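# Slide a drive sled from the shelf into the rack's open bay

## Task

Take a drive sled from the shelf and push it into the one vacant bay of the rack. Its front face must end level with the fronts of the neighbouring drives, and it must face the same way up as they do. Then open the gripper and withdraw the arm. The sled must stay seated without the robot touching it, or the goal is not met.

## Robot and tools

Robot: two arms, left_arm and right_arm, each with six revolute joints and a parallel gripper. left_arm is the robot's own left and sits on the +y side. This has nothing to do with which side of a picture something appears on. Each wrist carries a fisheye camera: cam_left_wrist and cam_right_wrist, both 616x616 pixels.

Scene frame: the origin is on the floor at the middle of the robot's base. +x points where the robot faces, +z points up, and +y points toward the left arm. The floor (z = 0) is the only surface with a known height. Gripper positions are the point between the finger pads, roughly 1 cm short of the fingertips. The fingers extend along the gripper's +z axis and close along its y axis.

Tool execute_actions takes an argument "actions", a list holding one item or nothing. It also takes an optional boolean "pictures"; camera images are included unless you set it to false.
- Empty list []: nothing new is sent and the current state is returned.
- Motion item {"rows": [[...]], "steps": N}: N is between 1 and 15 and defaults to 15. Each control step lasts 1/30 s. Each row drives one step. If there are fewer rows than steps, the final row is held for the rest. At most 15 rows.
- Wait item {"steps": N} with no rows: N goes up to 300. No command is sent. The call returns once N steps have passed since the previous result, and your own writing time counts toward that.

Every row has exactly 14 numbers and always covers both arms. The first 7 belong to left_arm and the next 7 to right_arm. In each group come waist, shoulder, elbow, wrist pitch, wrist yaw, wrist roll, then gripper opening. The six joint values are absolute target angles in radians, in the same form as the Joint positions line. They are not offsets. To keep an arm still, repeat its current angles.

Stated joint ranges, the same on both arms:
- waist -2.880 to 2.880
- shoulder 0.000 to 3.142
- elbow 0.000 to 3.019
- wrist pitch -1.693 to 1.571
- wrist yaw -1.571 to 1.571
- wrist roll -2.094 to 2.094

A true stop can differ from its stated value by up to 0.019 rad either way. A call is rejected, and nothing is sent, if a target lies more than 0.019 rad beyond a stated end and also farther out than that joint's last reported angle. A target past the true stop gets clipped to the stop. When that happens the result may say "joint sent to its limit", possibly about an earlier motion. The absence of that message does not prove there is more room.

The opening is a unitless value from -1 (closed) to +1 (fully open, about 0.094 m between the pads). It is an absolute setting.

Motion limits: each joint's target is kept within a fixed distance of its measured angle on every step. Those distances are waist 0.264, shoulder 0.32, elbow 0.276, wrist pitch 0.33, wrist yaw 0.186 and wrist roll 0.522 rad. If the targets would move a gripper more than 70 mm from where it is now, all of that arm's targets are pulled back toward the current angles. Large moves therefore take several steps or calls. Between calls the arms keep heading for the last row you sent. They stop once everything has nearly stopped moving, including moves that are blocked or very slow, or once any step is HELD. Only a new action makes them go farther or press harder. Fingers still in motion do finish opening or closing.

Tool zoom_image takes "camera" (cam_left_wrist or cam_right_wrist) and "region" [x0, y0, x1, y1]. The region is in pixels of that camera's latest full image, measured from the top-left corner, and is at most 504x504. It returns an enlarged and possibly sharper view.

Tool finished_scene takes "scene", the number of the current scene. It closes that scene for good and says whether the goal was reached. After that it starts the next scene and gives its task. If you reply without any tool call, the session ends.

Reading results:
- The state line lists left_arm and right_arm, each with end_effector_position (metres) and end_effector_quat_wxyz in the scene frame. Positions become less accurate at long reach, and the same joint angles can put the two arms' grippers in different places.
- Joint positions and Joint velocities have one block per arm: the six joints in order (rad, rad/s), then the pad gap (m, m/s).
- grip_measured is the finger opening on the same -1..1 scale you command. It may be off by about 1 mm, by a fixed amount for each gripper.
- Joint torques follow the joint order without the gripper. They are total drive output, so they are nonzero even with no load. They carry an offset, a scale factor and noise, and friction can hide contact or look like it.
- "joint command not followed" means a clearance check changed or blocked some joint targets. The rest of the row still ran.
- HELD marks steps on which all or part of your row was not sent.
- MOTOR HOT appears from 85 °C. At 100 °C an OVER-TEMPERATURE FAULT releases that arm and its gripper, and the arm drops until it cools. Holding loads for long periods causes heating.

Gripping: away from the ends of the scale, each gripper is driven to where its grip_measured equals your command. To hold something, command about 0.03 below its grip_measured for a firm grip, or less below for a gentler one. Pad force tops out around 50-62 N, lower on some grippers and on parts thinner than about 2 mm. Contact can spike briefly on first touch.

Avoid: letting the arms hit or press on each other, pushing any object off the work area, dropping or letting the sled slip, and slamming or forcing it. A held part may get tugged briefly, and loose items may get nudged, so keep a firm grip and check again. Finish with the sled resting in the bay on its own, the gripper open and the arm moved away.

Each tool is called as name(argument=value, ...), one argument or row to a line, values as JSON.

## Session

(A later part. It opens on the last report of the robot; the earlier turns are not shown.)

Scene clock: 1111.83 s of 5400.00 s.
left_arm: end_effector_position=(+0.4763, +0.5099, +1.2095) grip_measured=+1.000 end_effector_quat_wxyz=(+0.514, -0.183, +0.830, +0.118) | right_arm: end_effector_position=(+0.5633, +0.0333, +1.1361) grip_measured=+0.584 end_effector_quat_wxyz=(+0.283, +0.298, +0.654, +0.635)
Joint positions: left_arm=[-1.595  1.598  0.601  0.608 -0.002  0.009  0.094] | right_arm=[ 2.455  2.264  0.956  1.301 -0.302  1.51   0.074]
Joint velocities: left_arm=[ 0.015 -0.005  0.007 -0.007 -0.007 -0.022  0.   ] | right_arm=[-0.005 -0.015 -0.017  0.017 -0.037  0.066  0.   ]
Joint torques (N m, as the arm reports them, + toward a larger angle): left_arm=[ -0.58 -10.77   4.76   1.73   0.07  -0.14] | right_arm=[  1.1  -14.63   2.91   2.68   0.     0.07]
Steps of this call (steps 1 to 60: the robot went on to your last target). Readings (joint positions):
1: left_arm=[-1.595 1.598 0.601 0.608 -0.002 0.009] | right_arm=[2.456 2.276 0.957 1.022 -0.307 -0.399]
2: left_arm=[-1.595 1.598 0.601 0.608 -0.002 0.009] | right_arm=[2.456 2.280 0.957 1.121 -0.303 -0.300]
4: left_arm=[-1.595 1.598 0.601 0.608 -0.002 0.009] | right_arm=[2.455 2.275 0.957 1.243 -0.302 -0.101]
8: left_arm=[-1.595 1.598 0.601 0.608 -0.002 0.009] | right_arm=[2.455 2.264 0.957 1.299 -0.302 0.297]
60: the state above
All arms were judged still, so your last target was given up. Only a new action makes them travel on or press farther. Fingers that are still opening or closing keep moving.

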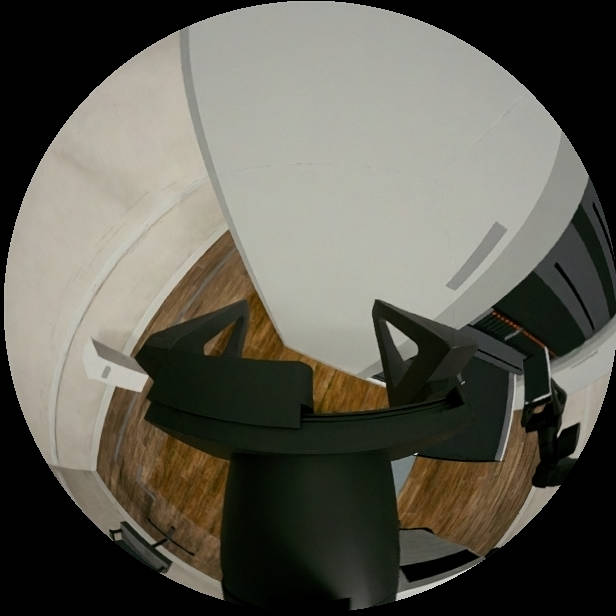

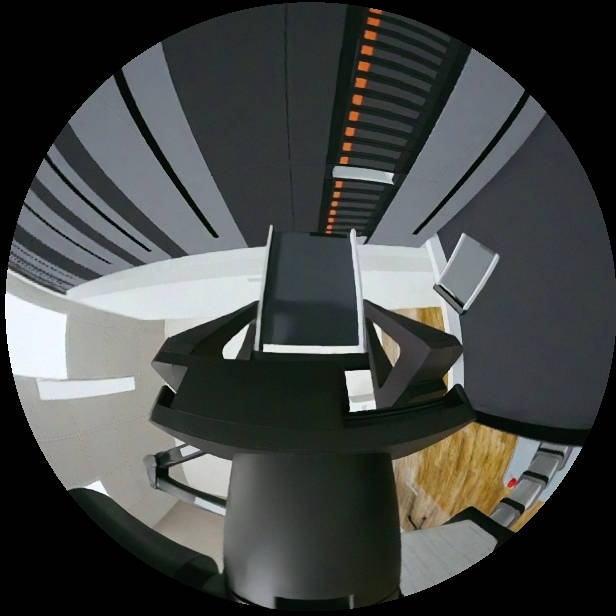

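execute_actions(
  actions=[
    {"rows":[[-1.6,1.6,0.6,0.6,0,0,1,2.445,2.31,1.0,1.31,-0.305,1.52,0.555],[-1.6,1.6,0.6,0.6,0,0,1,2.44,2.36,1.05,1.31,-0.31,1.52,0.555],[-1.6,1.6,0.6,0.6,0,0,1,2.435,2.41,1.11,1.31,-0.31,1.52,0.555],[-1.6,1.6,0.6,0.6,0,0,1,2.43,2.46,1.17,1.31,-0.315,1.52,0.555],[-1.6,1.6,0.6,0.6,0,0,1,2.425,2.49,1.22,1.31,-0.32,1.52,0.555]],"steps":15},
  ],
)

execute_actions(
  actions=[
    {"steps":20},
  ],
)

Scene clock: 1119.87 s of 5400.00 s.
left_arm: end_effector_position=(+0.4763, +0.5099, +1.2095) grip_measured=+1.000 end_effector_quat_wxyz=(+0.514, -0.183, +0.830, +0.118) | right_arm: end_effector_position=(+0.6155, +0.0438, +1.0563) grip_measured=+0.584 end_effector_quat_wxyz=(+0.289, +0.300, +0.650, +0.636)
Joint positions: left_arm=[-1.595  1.598  0.601  0.608 -0.002  0.009  0.094] | right_arm=[ 2.43   2.512  1.213  1.303 -0.316  1.511  0.074]
Joint velocities: left_arm=[-0.015 -0.005  0.017 -0.002 -0.095  0.022  0.   ] | right_arm=[ 0.005 -0.093 -0.007 -0.032  0.022 -0.081 -0.   ]
Joint torques (N m, as the arm reports them, + toward a larger angle): left_arm=[ -0.57 -10.77   4.76   1.73   0.07  -0.14] | right_arm=[  1.86 -18.46   4.04   2.19  -0.23   0.05]
Steps of this call (steps 1 to 90: nothing new was sent; then 4.53 s passed at rest; steps 91 to 105: all 15 steps of this action). Readings (joint positions):
91: left_arm=[-1.595 1.598 0.601 0.608 -0.002 0.009] | right_arm=[2.455 2.266 0.958 1.301 -0.302 1.510]
92: left_arm=[-1.595 1.598 0.601 0.608 -0.002 0.009] | right_arm=[2.455 2.275 0.968 1.301 -0.305 1.510]
94: left_arm=[-1.595 1.598 0.601 0.608 -0.002 0.009] | right_arm=[2.453 2.327 1.034 1.302 -0.311 1.510]
98: left_arm=[-1.595 1.598 0.601 0.608 -0.002 0.009] | right_arm=[2.441 2.478 1.214 1.303 -0.316 1.510]
105: the state above

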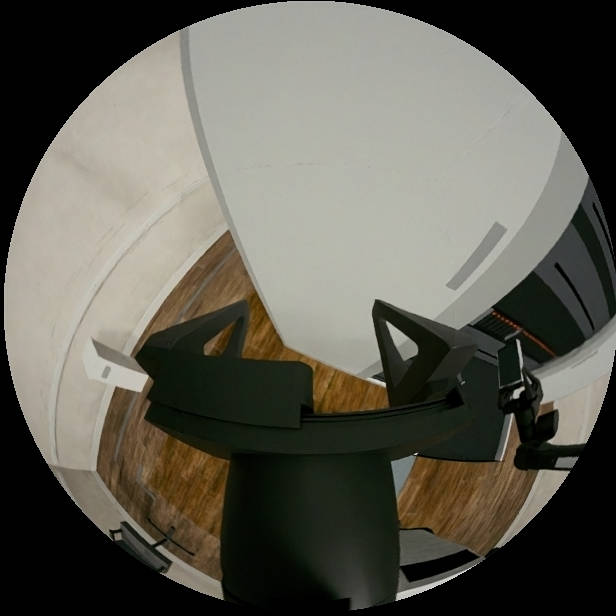

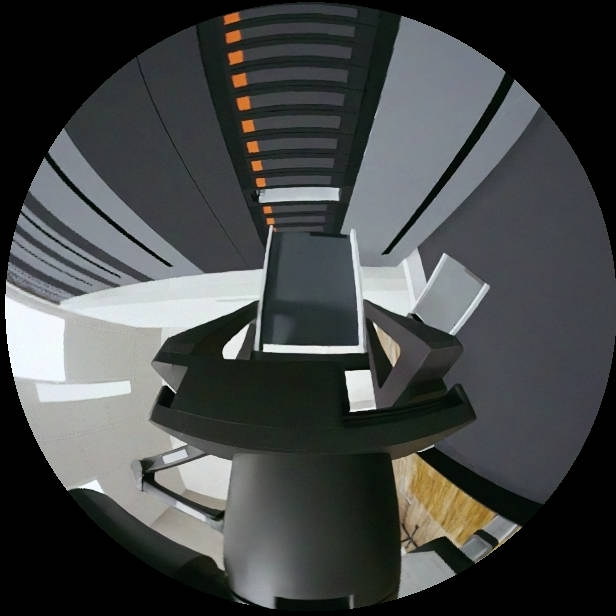

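Scene clock: 1120.53 s of 5400.00 s.
left_arm: end_effector_position=(+0.4763, +0.5099, +1.2095) grip_measured=+1.000 end_effector_quat_wxyz=(+0.514, -0.183, +0.830, +0.118) | right_arm: end_effector_position=(+0.6174, +0.0444, +1.0625) grip_measured=+0.584 end_effector_quat_wxyz=(+0.292, +0.298, +0.647, +0.638)
Joint positions: left_arm=[-1.595  1.598  0.601  0.608 -0.002  0.009  0.094] | right_arm=[ 2.43   2.503  1.213  1.303 -0.317  1.511  0.074]
Joint velocities: left_arm=[-0.015  0.015 -0.007  0.012 -0.007  0.022  0.   ] | right_arm=[-0.005  0.005  0.002  0.017 -0.007 -0.066  0.   ]
Joint torques (N m, as the arm reports them, + toward a larger angle): left_arm=[ -0.49 -10.77   4.78   1.73   0.06  -0.14] | right_arm=[  1.41 -18.65   4.03   2.07  -0.2    0.03]
Steps of this call (steps 1 to 15: the robot went on to your last target; steps 16 to 20: nothing new was sent). Readings (joint positions):
1: left_arm=[-1.595 1.598 0.601 0.608 -0.002 0.009] | right_arm=[2.430 2.510 1.213 1.303 -0.317 1.511]
2: left_arm=[-1.595 1.598 0.601 0.608 -0.002 0.009] | right_arm=[2.430 2.508 1.213 1.303 -0.317 1.511]
4: left_arm=[-1.595 1.598 0.601 0.608 -0.002 0.009] | right_arm=[2.430 2.505 1.213 1.303 -0.317 1.511]
8: left_arm=[-1.595 1.598 0.601 0.608 -0.002 0.009] | right_arm=[2.430 2.503 1.213 1.303 -0.317 1.511]
20: the state above
All arms were judged still, so your last target was given up. Only a new action makes them travel on or press farther. Fingers that are still opening or closing keep moving.

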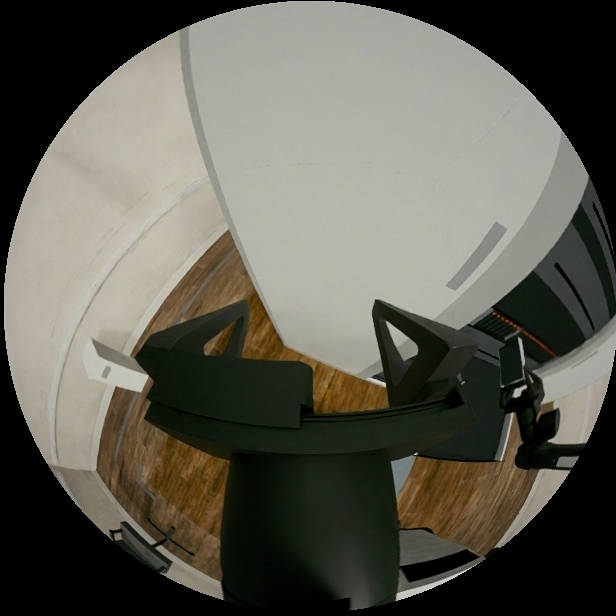

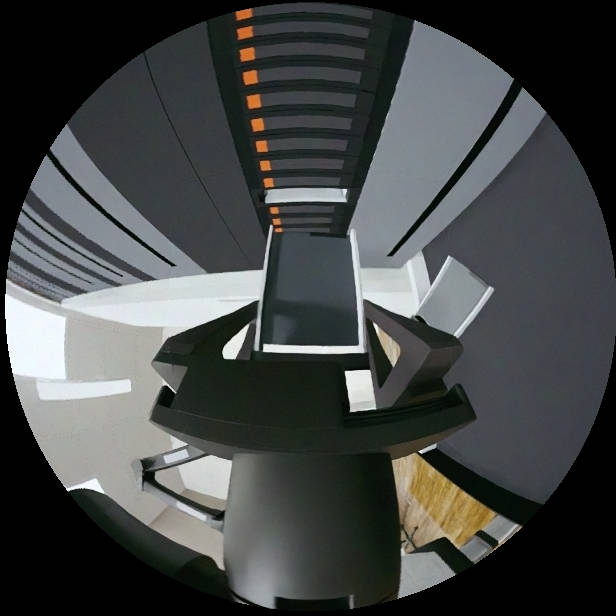

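execute_actions(
  actions=[
    {"rows":[[-1.6,1.6,0.6,0.6,0,0,1,2.42,2.48,1.22,1.29,-0.30,1.52,0.555],[-1.6,1.6,0.6,0.6,0,0,1,2.415,2.47,1.22,1.28,-0.285,1.52,0.555],[-1.6,1.6,0.6,0.6,0,0,1,2.41,2.46,1.22,1.268,-0.27,1.52,0.555]],"steps":15},
  ],
)

Scene clock: 1137.07 s of 5400.00 s.
left_arm: end_effector_position=(+0.4763, +0.5099, +1.2095) grip_measured=+1.000 end_effector_quat_wxyz=(+0.514, -0.183, +0.830, +0.118) | right_arm: end_effector_position=(+0.6329, +0.0328, +1.0771) grip_measured=+0.584 end_effector_quat_wxyz=(+0.310, +0.316, +0.639, +0.629)
Joint positions: left_arm=[-1.595  1.598  0.601  0.608 -0.002  0.009  0.094] | right_arm=[ 2.418  2.469  1.213  1.271 -0.272  1.511  0.074]
Joint velocities: left_arm=[ 0.015  0.005 -0.007 -0.012 -0.037  0.007  0.   ] | right_arm=[-0.005 -0.005 -0.012 -0.017 -0.037 -0.037 -0.001]
Joint torques (N m, as the arm reports them, + toward a larger angle): left_arm=[ -0.57 -10.76   4.76   1.75   0.06  -0.14] | right_arm=[  0.52 -18.44   4.53   1.78   0.02   0.04]
Steps of this call (steps 1 to 90: nothing new was sent; then 13.03 s passed at rest; steps 91 to 105: all 15 steps of this action). Readings (joint positions):
91: left_arm=[-1.595 1.598 0.601 0.608 -0.002 0.009] | right_arm=[2.430 2.502 1.213 1.301 -0.310 1.511]
92: left_arm=[-1.595 1.598 0.601 0.608 -0.002 0.009] | right_arm=[2.430 2.501 1.213 1.295 -0.298 1.511]
94: left_arm=[-1.595 1.598 0.601 0.608 -0.002 0.009] | right_arm=[2.428 2.495 1.213 1.279 -0.277 1.511]
98: left_arm=[-1.595 1.598 0.601 0.608 -0.002 0.009] | right_arm=[2.421 2.479 1.213 1.271 -0.272 1.511]
105: the state above

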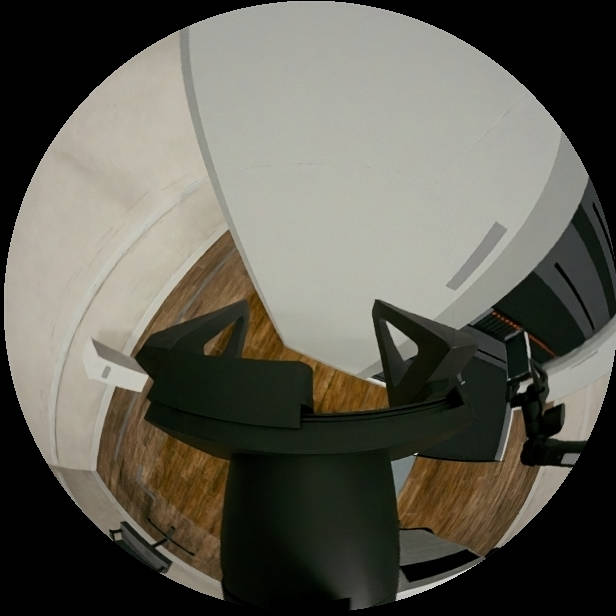

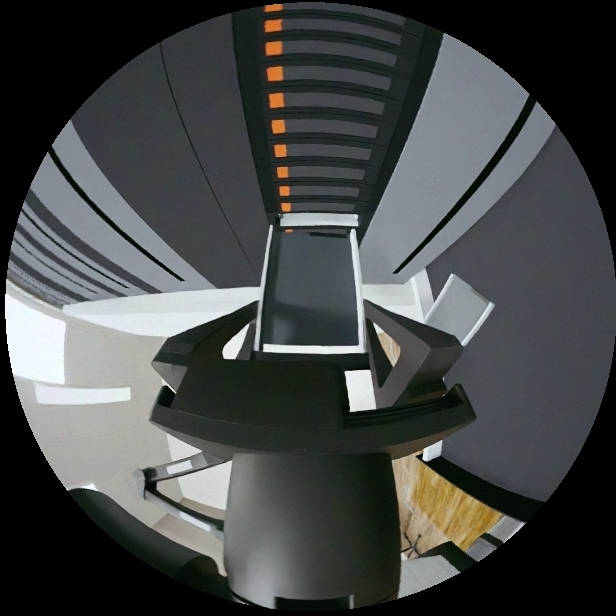

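execute_actions(
  actions=[
    {"rows":[[-1.6,1.6,0.6,0.6,0,0,1,2.41,2.485,1.22,1.29,-0.27,1.52,0.555],[-1.6,1.6,0.6,0.6,0,0,1,2.41,2.495,1.22,1.31,-0.27,1.52,0.555],[-1.6,1.6,0.6,0.6,0,0,1,2.41,2.505,1.22,1.322,-0.27,1.52,0.555]],"steps":15},
  ],
)

Scene clock: 1146.70 s of 5400.00 s.
left_arm: end_effector_position=(+0.4763, +0.5099, +1.2095) grip_measured=+1.000 end_effector_quat_wxyz=(+0.514, -0.183, +0.830, +0.118) | right_arm: end_effector_position=(+0.6271, +0.0312, +1.0642) grip_measured=+0.584 end_effector_quat_wxyz=(+0.310, +0.316, +0.639, +0.629)
Joint positions: left_arm=[-1.595  1.598  0.601  0.608 -0.002  0.009  0.094] | right_arm=[ 2.418  2.498  1.213  1.299 -0.272  1.511  0.074]
Joint velocities: left_arm=[ 0.005 -0.005  0.007  0.007 -0.037 -0.022  0.   ] | right_arm=[-0.005  0.005 -0.002  0.017  0.022  0.11   0.001]
Joint torques (N m, as the arm reports them, + toward a larger angle): left_arm=[ -0.58 -10.89   4.77   1.72   0.07  -0.14] | right_arm=[  1.12 -16.83   4.26   2.81   0.01   0.05]
Steps of this call (steps 1 to 15: the robot went on to your last target; steps 16 to 90: nothing new was sent; then 6.13 s passed at rest; steps 91 to 105: all 15 steps of this action). Readings (joint positions):
91: left_arm=[-1.595 1.598 0.601 0.608 -0.002 0.009] | right_arm=[2.418 2.469 1.213 1.270 -0.272 1.511]
92: left_arm=[-1.595 1.598 0.601 0.608 -0.002 0.009] | right_arm=[2.418 2.470 1.213 1.274 -0.272 1.511]
94: left_arm=[-1.595 1.598 0.601 0.608 -0.002 0.009] | right_arm=[2.418 2.476 1.213 1.291 -0.272 1.511]
98: left_arm=[-1.595 1.598 0.601 0.608 -0.002 0.009] | right_arm=[2.418 2.490 1.213 1.299 -0.272 1.511]
105: the state above

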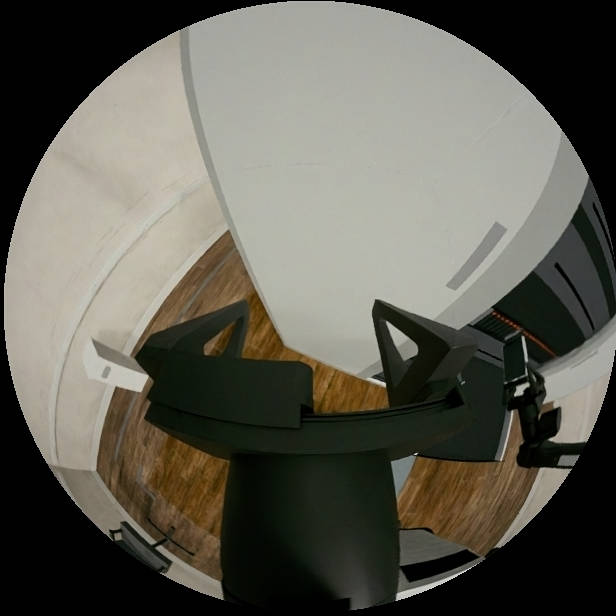

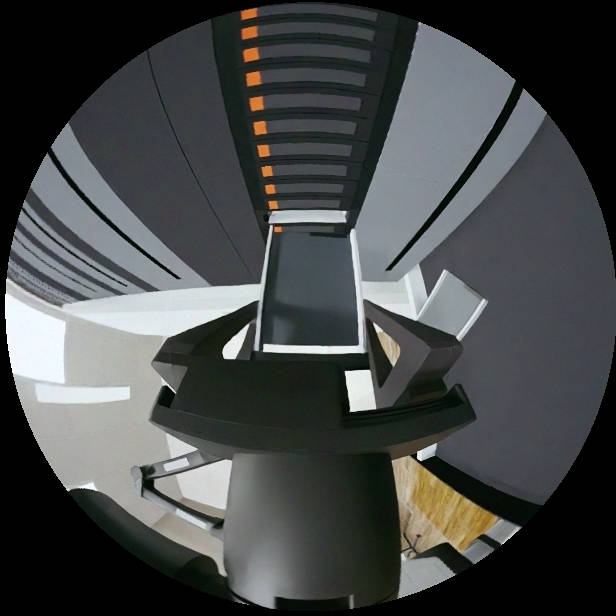

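execute_actions(
  actions=[
    {"rows":[[-1.6,1.6,0.6,0.6,0,0,1,2.41,2.49,1.22,1.31,-0.27,1.52,0.555],[-1.6,1.6,0.6,0.6,0,0,1,2.41,2.48,1.22,1.31,-0.27,1.52,0.555],[-1.6,1.6,0.6,0.6,0,0,1,2.41,2.472,1.22,1.31,-0.27,1.52,0.555]],"steps":15},
  ],
)

Scene clock: 1151.50 s of 5400.00 s.
left_arm: end_effector_position=(+0.4763, +0.5099, +1.2095) grip_measured=+1.000 end_effector_quat_wxyz=(+0.514, -0.183, +0.830, +0.118) | right_arm: end_effector_position=(+0.6295, +0.0317, +1.0719) grip_measured=+0.584 end_effector_quat_wxyz=(+0.313, +0.313, +0.636, +0.632)
Joint positions: left_arm=[-1.595  1.598  0.601  0.608 -0.002  0.009  0.094] | right_arm=[ 2.418  2.487  1.213  1.3   -0.272  1.511  0.074]
Joint velocities: left_arm=[-0.005 -0.005 -0.017 -0.027 -0.037  0.007  0.   ] | right_arm=[ 0.005 -0.005 -0.012 -0.012 -0.007 -0.037  0.001]
Joint torques (N m, as the arm reports them, + toward a larger angle): left_arm=[ -0.53 -10.93   4.77   1.76   0.06  -0.14] | right_arm=[  0.94 -18.76   4.5    2.28   0.01   0.03]
Steps of this call (steps 1 to 15: the robot went on to your last target; steps 16 to 90: nothing new was sent; then 1.30 s passed at rest; steps 91 to 105: all 15 steps of this action). Readings (joint positions):
91: left_arm=[-1.595 1.598 0.601 0.608 -0.002 0.009] | right_arm=[2.418 2.498 1.213 1.300 -0.272 1.511]
92: left_arm=[-1.595 1.598 0.601 0.608 -0.002 0.009] | right_arm=[2.418 2.498 1.213 1.300 -0.272 1.511]
94: left_arm=[-1.595 1.598 0.601 0.608 -0.002 0.009] | right_arm=[2.418 2.497 1.213 1.300 -0.272 1.511]
98: left_arm=[-1.595 1.598 0.601 0.608 -0.002 0.009] | right_arm=[2.418 2.491 1.213 1.300 -0.272 1.511]
105: the state above

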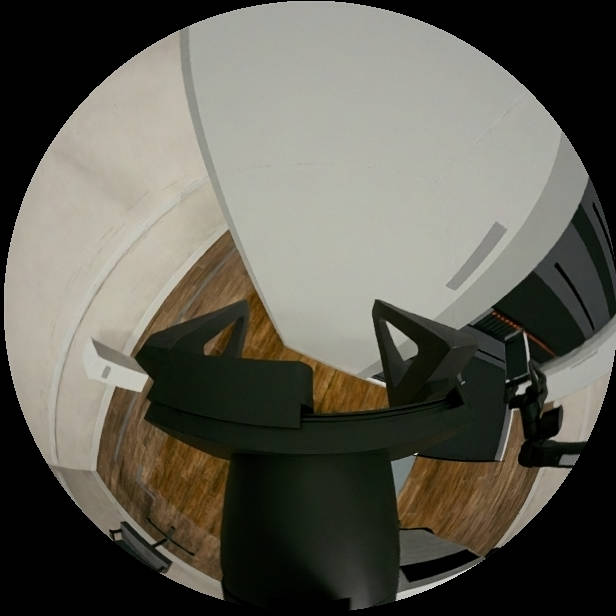

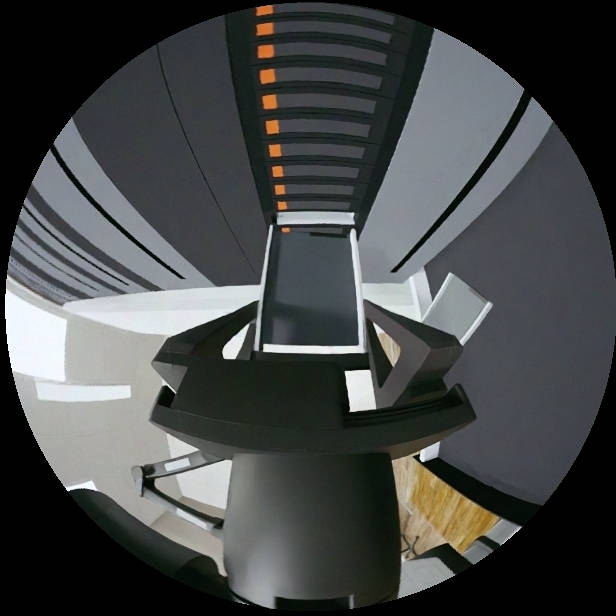

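execute_actions(
  actions=[
    {"rows":[[-1.6,1.6,0.6,0.6,0,0,1,2.41,2.475,1.245,1.29,-0.275,1.52,0.555],[-1.6,1.6,0.6,0.6,0,0,1,2.408,2.475,1.26,1.278,-0.28,1.52,0.555],[-1.6,1.6,0.6,0.6,0,0,1,2.405,2.475,1.275,1.265,-0.285,1.52,0.555]],"steps":15},
  ],
)

Scene clock: 1159.90 s of 5400.00 s.
left_arm: end_effector_position=(+0.4763, +0.5099, +1.2095) grip_measured=+1.000 end_effector_quat_wxyz=(+0.514, -0.183, +0.830, +0.118) | right_arm: end_effector_position=(+0.6399, +0.0365, +1.0752) grip_measured=+0.584 end_effector_quat_wxyz=(+0.310, +0.310, +0.637, +0.633)
Joint positions: left_arm=[-1.595  1.598  0.601  0.608 -0.002  0.009  0.094] | right_arm=[ 2.417  2.487  1.245  1.268 -0.282  1.511  0.074]
Joint velocities: left_arm=[-0.005 -0.005 -0.012 -0.007  0.007 -0.022  0.   ] | right_arm=[-0.005  0.005 -0.002 -0.002 -0.037 -0.007  0.   ]
Joint torques (N m, as the arm reports them, + toward a larger angle): left_arm=[ -0.61 -10.78   4.79   1.75   0.06  -0.14] | right_arm=[  0.88 -19.05   6.51   1.65  -0.22   0.05]
Steps of this call (steps 1 to 15: the robot went on to your last target; steps 16 to 90: nothing new was sent; then 4.90 s passed at rest; steps 91 to 105: all 15 steps of this action). Readings (joint positions):
91: left_arm=[-1.595 1.598 0.601 0.608 -0.002 0.009] | right_arm=[2.418 2.487 1.213 1.298 -0.272 1.511]
92: left_arm=[-1.595 1.598 0.601 0.608 -0.002 0.009] | right_arm=[2.418 2.487 1.215 1.294 -0.274 1.511]
94: left_arm=[-1.595 1.598 0.601 0.608 -0.002 0.009] | right_arm=[2.418 2.487 1.224 1.277 -0.281 1.511]
98: left_arm=[-1.595 1.598 0.601 0.608 -0.002 0.009] | right_arm=[2.417 2.487 1.243 1.269 -0.282 1.511]
105: the state above

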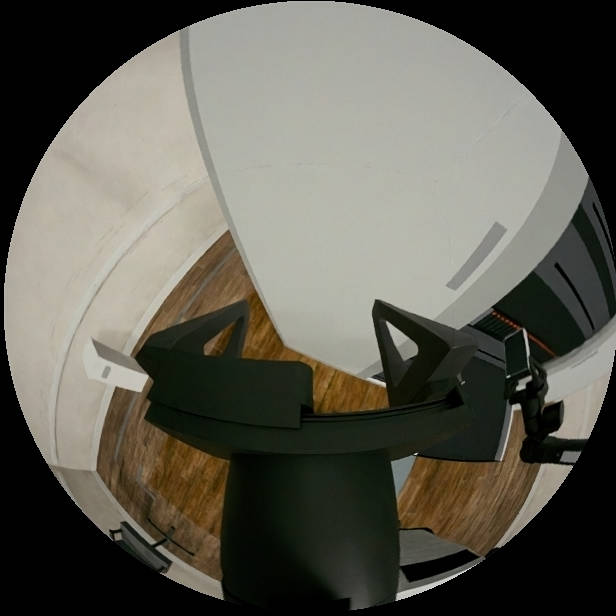

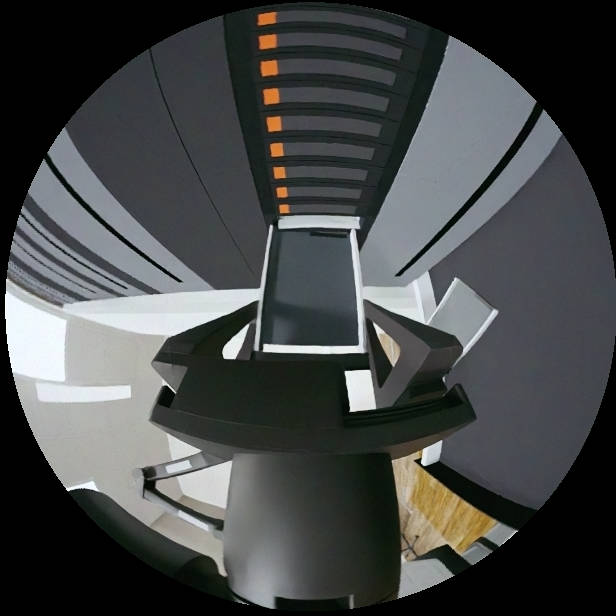

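execute_actions(
  actions=[
    {"rows":[[-1.6,1.6,0.6,0.6,0,0,1,2.402,2.495,1.28,1.26,-0.285,1.52,0.555],[-1.6,1.6,0.6,0.6,0,0,1,2.399,2.505,1.29,1.252,-0.288,1.52,0.555],[-1.6,1.6,0.6,0.6,0,0,1,2.396,2.508,1.30,1.243,-0.292,1.52,0.555]],"steps":15},
  ],
)

Scene clock: 1165.33 s of 5400.00 s.
left_arm: end_effector_position=(+0.4763, +0.5099, +1.2095) grip_measured=+1.000 end_effector_quat_wxyz=(+0.514, -0.183, +0.830, +0.118) | right_arm: end_effector_position=(+0.6466, +0.0340, +1.0707) grip_measured=+0.584 end_effector_quat_wxyz=(+0.307, +0.312, +0.640, +0.631)
Joint positions: left_arm=[-1.595  1.598  0.601  0.608 -0.002  0.009  0.094] | right_arm=[ 2.407  2.495  1.265  1.246 -0.292  1.511  0.074]
Joint velocities: left_arm=[ 0.005 -0.005 -0.002 -0.017  0.007  0.081  0.   ] | right_arm=[-0.015 -0.005 -0.002 -0.007 -0.051 -0.037  0.   ]
Joint torques (N m, as the arm reports them, + toward a larger angle): left_arm=[ -0.62 -10.8    4.75   1.73   0.07  -0.14] | right_arm=[  1.23 -16.92   7.11   1.67  -0.08   0.04]
Steps of this call (steps 1 to 15: the robot went on to your last target; steps 16 to 90: nothing new was sent; then 1.93 s passed at rest; steps 91 to 105: all 15 steps of this action). Readings (joint positions):
91: left_arm=[-1.595 1.598 0.601 0.608 -0.002 0.009] | right_arm=[2.416 2.487 1.245 1.267 -0.282 1.511]
92: left_arm=[-1.595 1.598 0.601 0.608 -0.002 0.009] | right_arm=[2.416 2.487 1.246 1.264 -0.284 1.511]
94: left_arm=[-1.595 1.598 0.601 0.608 -0.002 0.009] | right_arm=[2.414 2.490 1.254 1.254 -0.288 1.511]
98: left_arm=[-1.595 1.598 0.601 0.608 -0.002 0.009] | right_arm=[2.408 2.495 1.265 1.246 -0.292 1.511]
105: the state above

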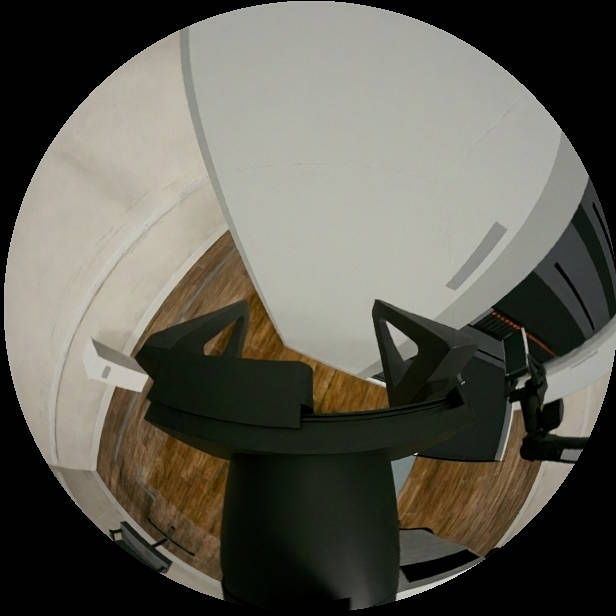

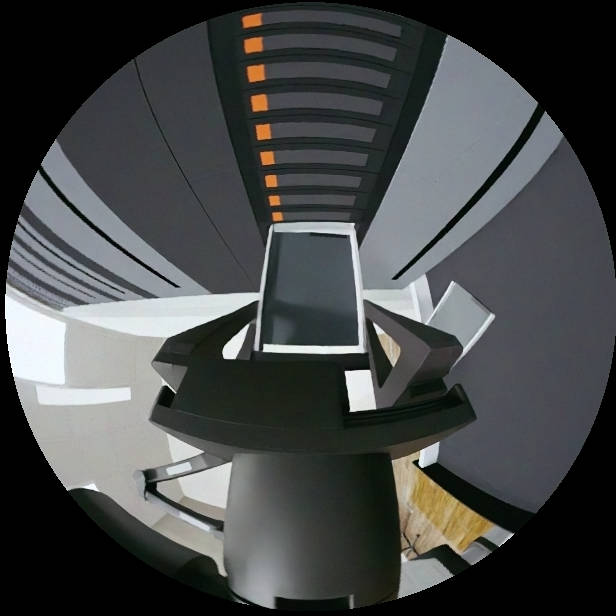

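execute_actions(
  actions=[
    {"rows":[[-1.6,1.6,0.6,0.6,0,0,1,2.394,2.5,1.31,1.243,-0.295,1.52,0.555],[-1.6,1.6,0.6,0.6,0,0,1,2.392,2.5,1.32,1.238,-0.298,1.52,0.555],[-1.6,1.6,0.6,0.6,0,0,1,2.39,2.503,1.33,1.232,-0.30,1.52,0.555]],"steps":15},
  ],
)

Scene clock: 1170.87 s of 5400.00 s.
left_arm: end_effector_position=(+0.4763, +0.5099, +1.2095) grip_measured=+1.000 end_effector_quat_wxyz=(+0.514, -0.183, +0.830, +0.118) | right_arm: end_effector_position=(+0.6473, +0.0351, +1.0711) grip_measured=+0.584 end_effector_quat_wxyz=(+0.304, +0.309, +0.642, +0.632)
Joint positions: left_arm=[-1.595  1.598  0.601  0.608 -0.002  0.009  0.094] | right_arm=[ 2.406  2.495  1.269  1.241 -0.303  1.511  0.074]
Joint velocities: left_arm=[-0.015 -0.005 -0.017 -0.012 -0.066 -0.007  0.   ] | right_arm=[-0.015 -0.005 -0.022 -0.007 -0.022  0.007  0.   ]
Joint torques (N m, as the arm reports them, + toward a larger angle): left_arm=[ -0.58 -10.85   4.75   1.76   0.06  -0.14] | right_arm=[  0.33 -17.41   9.33   1.44   0.05   0.04]
Steps of this call (steps 1 to 15: the robot went on to your last target; steps 16 to 90: nothing new was sent; then 2.03 s passed at rest; steps 91 to 105: all 15 steps of this action). Readings (joint positions):
91: left_arm=[-1.595 1.598 0.601 0.608 -0.002 0.009] | right_arm=[2.407 2.495 1.266 1.246 -0.293 1.511]
92: left_arm=[-1.595 1.598 0.601 0.608 -0.002 0.009] | right_arm=[2.407 2.495 1.267 1.246 -0.295 1.511]
94: left_arm=[-1.595 1.598 0.601 0.608 -0.002 0.009] | right_arm=[2.406 2.495 1.269 1.242 -0.302 1.511]
98: left_arm=[-1.595 1.598 0.601 0.608 -0.002 0.009] | right_arm=[2.406 2.495 1.269 1.241 -0.303 1.511]
105: the state above

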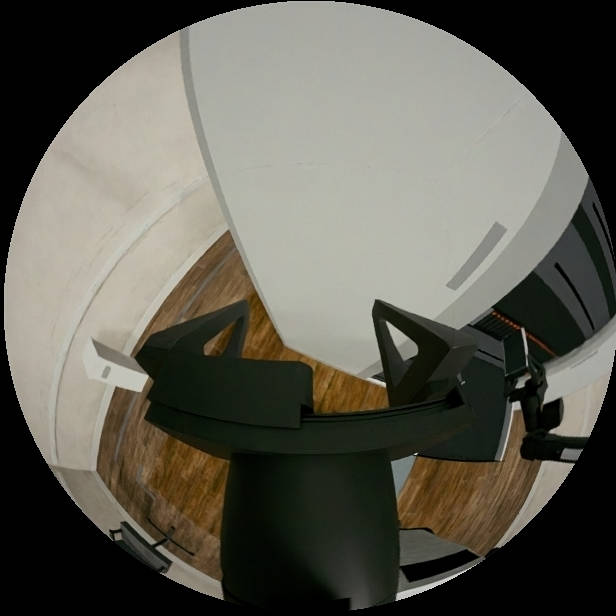

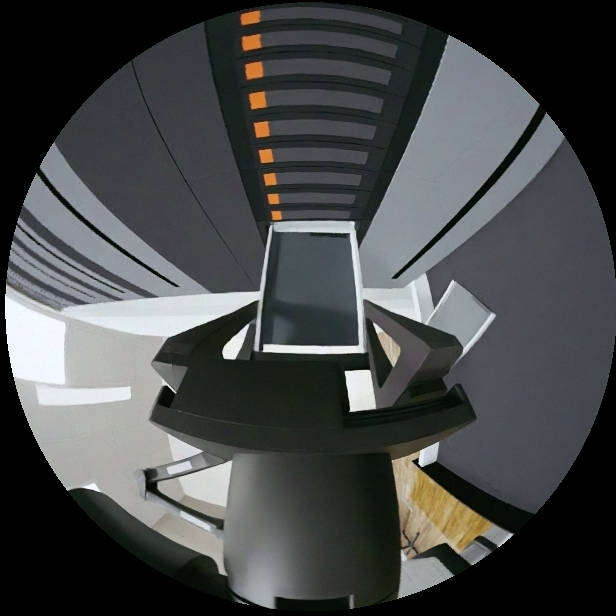

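execute_actions(
  actions=[
    {"rows":[[-1.6,1.6,0.6,0.6,0,0,1,2.39,2.5,1.27,1.245,-0.295,1.52,0.555],[-1.6,1.6,0.6,0.6,0,0,1,2.39,2.5,1.255,1.25,-0.29,1.52,0.555],[-1.6,1.6,0.6,0.6,0,0,1,2.388,2.5,1.255,1.25,-0.29,1.52,0.555],[-1.6,1.6,0.6,0.6,0,0,1,2.386,2.5,1.255,1.25,-0.29,1.52,0.555],[-1.6,1.6,0.6,0.6,0,0,1,2.384,2.5,1.27,1.25,-0.29,1.52,0.555],[-1.6,1.6,0.6,0.6,0,0,1,2.384,2.5,1.29,1.25,-0.29,1.52,0.555],[-1.6,1.6,0.6,0.6,0,0,1,2.384,2.5,1.305,1.248,-0.29,1.52,0.555],[-1.6,1.6,0.6,0.6,0,0,1,2.384,2.5,1.315,1.245,-0.29,1.52,0.555]],"steps":15},
  ],
)

Scene clock: 1187.77 s of 5400.00 s.
left_arm: end_effector_position=(+0.4763, +0.5099, +1.2095) grip_measured=+1.000 end_effector_quat_wxyz=(+0.514, -0.183, +0.830, +0.118) | right_arm: end_effector_position=(+0.6516, +0.0305, +1.0714) grip_measured=+0.584 end_effector_quat_wxyz=(+0.309, +0.313, +0.639, +0.631)
Joint positions: left_arm=[-1.595  1.598  0.601  0.608 -0.002  0.009  0.094] | right_arm=[ 2.4    2.496  1.274  1.24  -0.296  1.512  0.074]
Joint velocities: left_arm=[ 0.005  0.005  0.002  0.012  0.007 -0.022  0.   ] | right_arm=[ 0.005 -0.015  0.002  0.012 -0.007  0.066 -0.001]
Joint torques (N m, as the arm reports them, + toward a larger angle): left_arm=[ -0.58 -10.81   4.78   1.72   0.06  -0.15] | right_arm=[  1.05 -18.     7.62   2.     0.18   0.04]
Steps of this call (steps 1 to 15: the robot went on to your last target; steps 16 to 90: nothing new was sent; then 13.40 s passed at rest; steps 91 to 105: all 15 steps of this action). Readings (joint positions):
91: left_arm=[-1.595 1.598 0.601 0.608 -0.002 0.009] | right_arm=[2.406 2.495 1.269 1.241 -0.303 1.511]
92: left_arm=[-1.595 1.598 0.601 0.608 -0.002 0.009] | right_arm=[2.406 2.495 1.266 1.241 -0.301 1.511]
94: left_arm=[-1.595 1.598 0.601 0.608 -0.002 0.009] | right_arm=[2.405 2.495 1.264 1.241 -0.295 1.511]
98: left_arm=[-1.595 1.598 0.601 0.608 -0.002 0.009] | right_arm=[2.400 2.496 1.266 1.241 -0.296 1.511]
105: the state above

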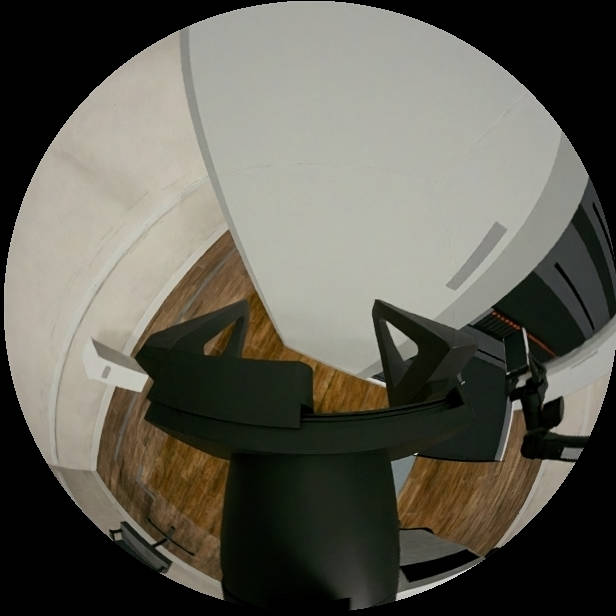

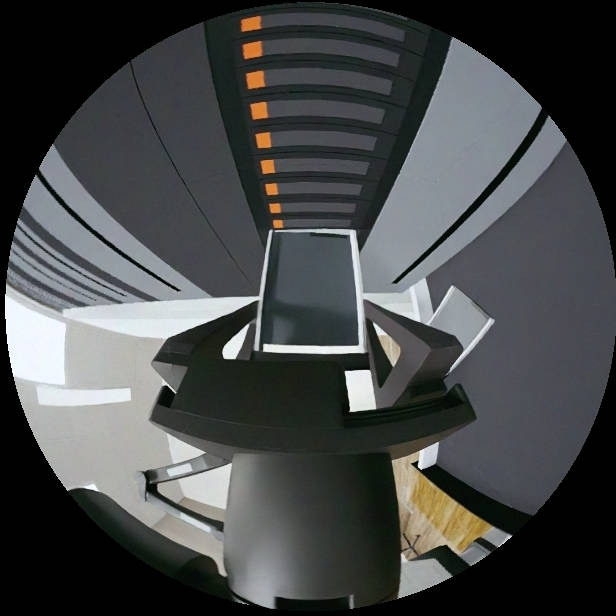

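Past the earlier contact point; advancing.

execute_actions(
  actions=[
    {"rows":[[-1.6,1.6,0.6,0.6,0,0,1,2.384,2.5,1.32,1.24,-0.295,1.52,0.555],[-1.6,1.6,0.6,0.6,0,0,1,2.382,2.5,1.328,1.235,-0.298,1.52,0.555],[-1.6,1.6,0.6,0.6,0,0,1,2.38,2.5,1.336,1.228,-0.302,1.52,0.555],[-1.6,1.6,0.6,0.6,0,0,1,2.378,2.502,1.345,1.22,-0.306,1.52,0.555]],"steps":15},
  ],
)

Scene clock: 1194.03 s of 5400.00 s.
left_arm: end_effector_position=(+0.4763, +0.5099, +1.2095) grip_measured=+1.000 end_effector_quat_wxyz=(+0.514, -0.183, +0.830, +0.118) | right_arm: end_effector_position=(+0.6598, +0.0304, +1.0718) grip_measured=+0.584 end_effector_quat_wxyz=(+0.306, +0.312, +0.641, +0.631)
Joint positions: left_arm=[-1.595  1.598  0.601  0.608 -0.002  0.009  0.094] | right_arm=[ 2.393  2.499  1.298  1.216 -0.308  1.513  0.074]
Joint velocities: left_arm=[-0.005 -0.005 -0.027 -0.002  0.066 -0.037  0.   ] | right_arm=[ 0.005 -0.005  0.007 -0.002  0.037 -0.051 -0.001]
Joint torques (N m, as the arm reports them, + toward a larger angle): left_arm=[ -0.53 -10.75   4.76   1.75   0.06  -0.14] | right_arm=[  0.55 -17.9    8.37   2.04   0.02   0.04]
Steps of this call (steps 1 to 15: the robot went on to your last target; steps 16 to 90: nothing new was sent; then 2.77 s passed at rest; steps 91 to 105: all 15 steps of this action). Readings (joint positions):
91: left_arm=[-1.595 1.598 0.601 0.608 -0.002 0.009] | right_arm=[2.400 2.496 1.274 1.240 -0.296 1.512]
92: left_arm=[-1.595 1.598 0.601 0.608 -0.002 0.009] | right_arm=[2.400 2.496 1.276 1.239 -0.296 1.512]
94: left_arm=[-1.595 1.598 0.601 0.608 -0.002 0.009] | right_arm=[2.398 2.497 1.284 1.230 -0.301 1.512]
98: left_arm=[-1.595 1.598 0.601 0.608 -0.002 0.009] | right_arm=[2.393 2.499 1.298 1.216 -0.308 1.513]
105: the state above

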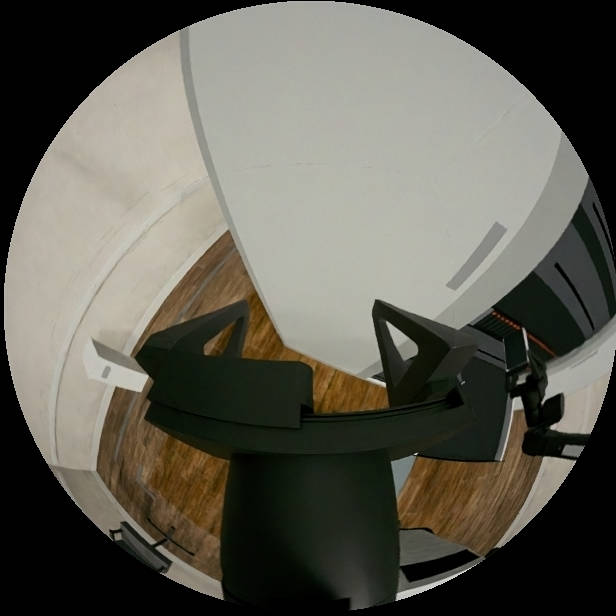

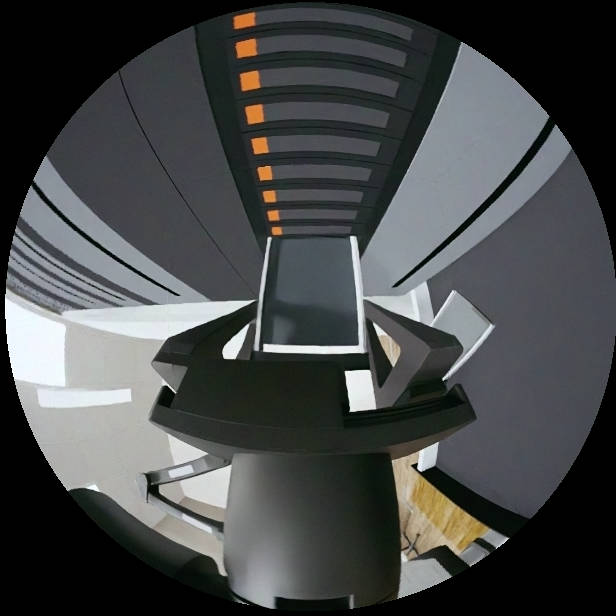

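execute_actions(
  actions=[
    {"rows":[[-1.6,1.6,0.6,0.6,0,0,1,2.376,2.503,1.35,1.215,-0.31,1.52,0.555],[-1.6,1.6,0.6,0.6,0,0,1,2.373,2.503,1.358,1.208,-0.313,1.52,0.555],[-1.6,1.6,0.6,0.6,0,0,1,2.37,2.504,1.366,1.2,-0.317,1.52,0.555],[-1.6,1.6,0.6,0.6,0,0,1,2.367,2.504,1.374,1.192,-0.32,1.52,0.555],[-1.6,1.6,0.6,0.6,0,0,1,2.364,2.505,1.382,1.184,-0.323,1.52,0.555]],"steps":15},
  ],
)

Scene clock: 1199.67 s of 5400.00 s.
left_arm: end_effector_position=(+0.4763, +0.5099, +1.2095) grip_measured=+1.000 end_effector_quat_wxyz=(+0.514, -0.183, +0.830, +0.118) | right_arm: end_effector_position=(+0.6715, +0.0300, +1.0712) grip_measured=+0.584 end_effector_quat_wxyz=(+0.300, +0.311, +0.644, +0.631)
Joint positions: left_arm=[-1.595  1.598  0.601  0.608 -0.002  0.009  0.094] | right_arm=[ 2.383  2.505  1.333  1.178 -0.329  1.513  0.074]
Joint velocities: left_arm=[-0.005 -0.005 -0.007  0.007 -0.022 -0.022  0.   ] | right_arm=[-0.015  0.005  0.007  0.002  0.037 -0.007 -0.   ]
Joint torques (N m, as the arm reports them, + toward a larger angle): left_arm=[ -0.51 -10.85   4.79   1.74   0.06  -0.14] | right_arm=[  0.23 -18.52   8.73   2.13   0.16   0.02]
Steps of this call (steps 1 to 15: the robot went on to your last target; steps 16 to 90: nothing new was sent; then 2.13 s passed at rest; steps 91 to 105: all 15 steps of this action). Readings (joint positions):
91: left_arm=[-1.595 1.598 0.601 0.608 -0.002 0.009] | right_arm=[2.393 2.499 1.298 1.215 -0.309 1.513]
92: left_arm=[-1.595 1.598 0.601 0.608 -0.002 0.009] | right_arm=[2.393 2.499 1.300 1.214 -0.311 1.513]
94: left_arm=[-1.595 1.598 0.601 0.608 -0.002 0.009] | right_arm=[2.390 2.500 1.308 1.203 -0.317 1.513]
98: left_arm=[-1.595 1.598 0.601 0.608 -0.002 0.009] | right_arm=[2.383 2.505 1.332 1.179 -0.328 1.513]
105: the state above

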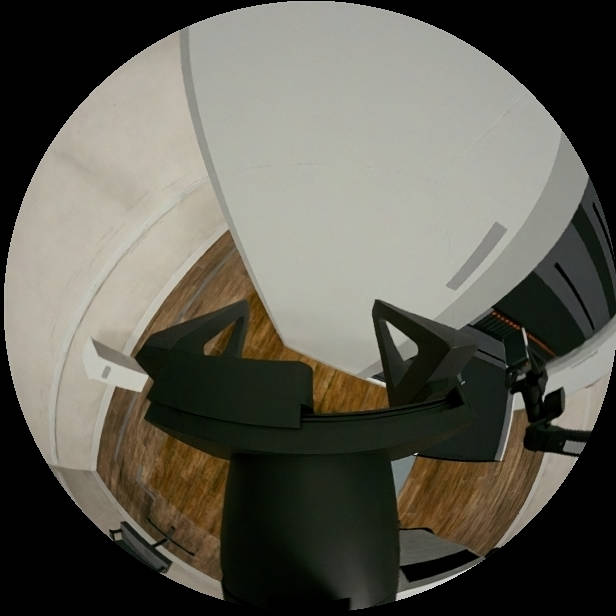

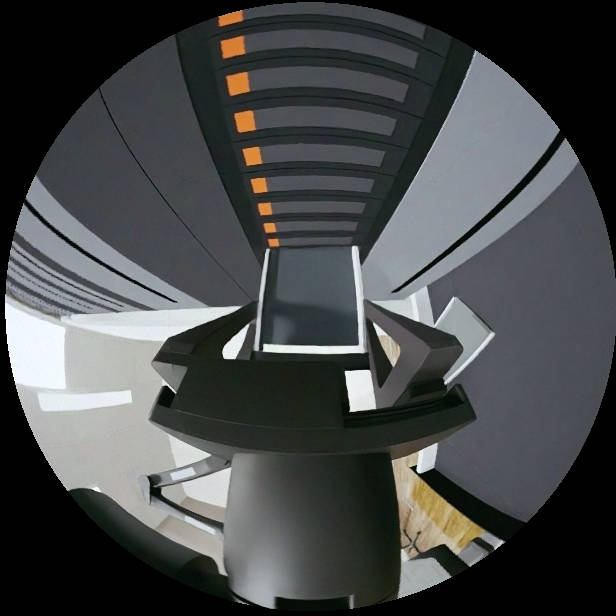

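execute_actions(
  actions=[
    {"rows":[[-1.6,1.6,0.6,0.6,0,0,1,2.36,2.508,1.388,1.184,-0.325,1.52,0.555],[-1.6,1.6,0.6,0.6,0,0,1,2.356,2.508,1.396,1.178,-0.328,1.52,0.555],[-1.6,1.6,0.6,0.6,0,0,1,2.352,2.508,1.404,1.171,-0.331,1.52,0.555],[-1.6,1.6,0.6,0.6,0,0,1,2.348,2.509,1.412,1.164,-0.334,1.52,0.555],[-1.6,1.6,0.6,0.6,0,0,1,2.344,2.509,1.42,1.157,-0.337,1.52,0.555]],"steps":15},
  ],
)

Scene clock: 1204.80 s of 5400.00 s.
left_arm: end_effector_position=(+0.4763, +0.5099, +1.2095) grip_measured=+1.000 end_effector_quat_wxyz=(+0.514, -0.183, +0.830, +0.118) | right_arm: end_effector_position=(+0.6799, +0.0294, +1.0713) grip_measured=+0.584 end_effector_quat_wxyz=(+0.296, +0.308, +0.647, +0.632)
Joint positions: left_arm=[-1.595  1.598  0.601  0.608 -0.002  0.009  0.094] | right_arm=[ 2.374  2.511  1.36   1.154 -0.348  1.513  0.074]
Joint velocities: left_arm=[-0.005 -0.015 -0.002 -0.007  0.037 -0.022  0.   ] | right_arm=[ 0.005 -0.015  0.027  0.002 -0.066 -0.095  0.   ]
Joint torques (N m, as the arm reports them, + toward a larger angle): left_arm=[ -0.6  -10.83   4.76   1.74   0.06  -0.14] | right_arm=[ -0.51 -19.21   9.92   1.99   0.44   0.02]
Steps of this call (steps 1 to 15: the robot went on to your last target; steps 16 to 90: nothing new was sent; then 1.63 s passed at rest; steps 91 to 105: all 15 steps of this action). Readings (joint positions):
91: left_arm=[-1.595 1.598 0.601 0.608 -0.002 0.009] | right_arm=[2.383 2.505 1.333 1.178 -0.329 1.513]
92: left_arm=[-1.595 1.598 0.601 0.608 -0.002 0.009] | right_arm=[2.382 2.505 1.335 1.177 -0.329 1.513]
94: left_arm=[-1.595 1.598 0.601 0.608 -0.002 0.009] | right_arm=[2.380 2.507 1.344 1.169 -0.334 1.513]
98: left_arm=[-1.595 1.598 0.601 0.608 -0.002 0.009] | right_arm=[2.374 2.511 1.360 1.154 -0.348 1.513]
105: the state above

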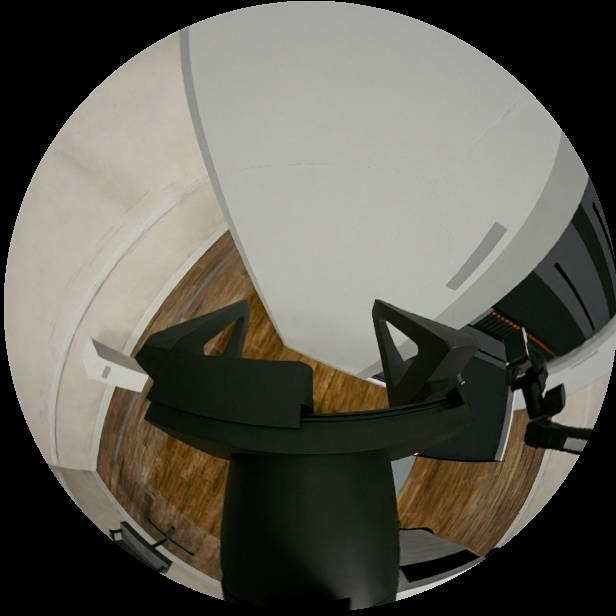

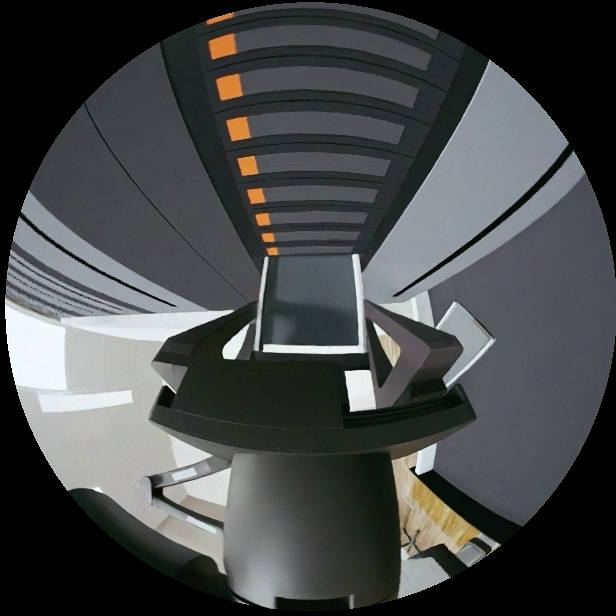

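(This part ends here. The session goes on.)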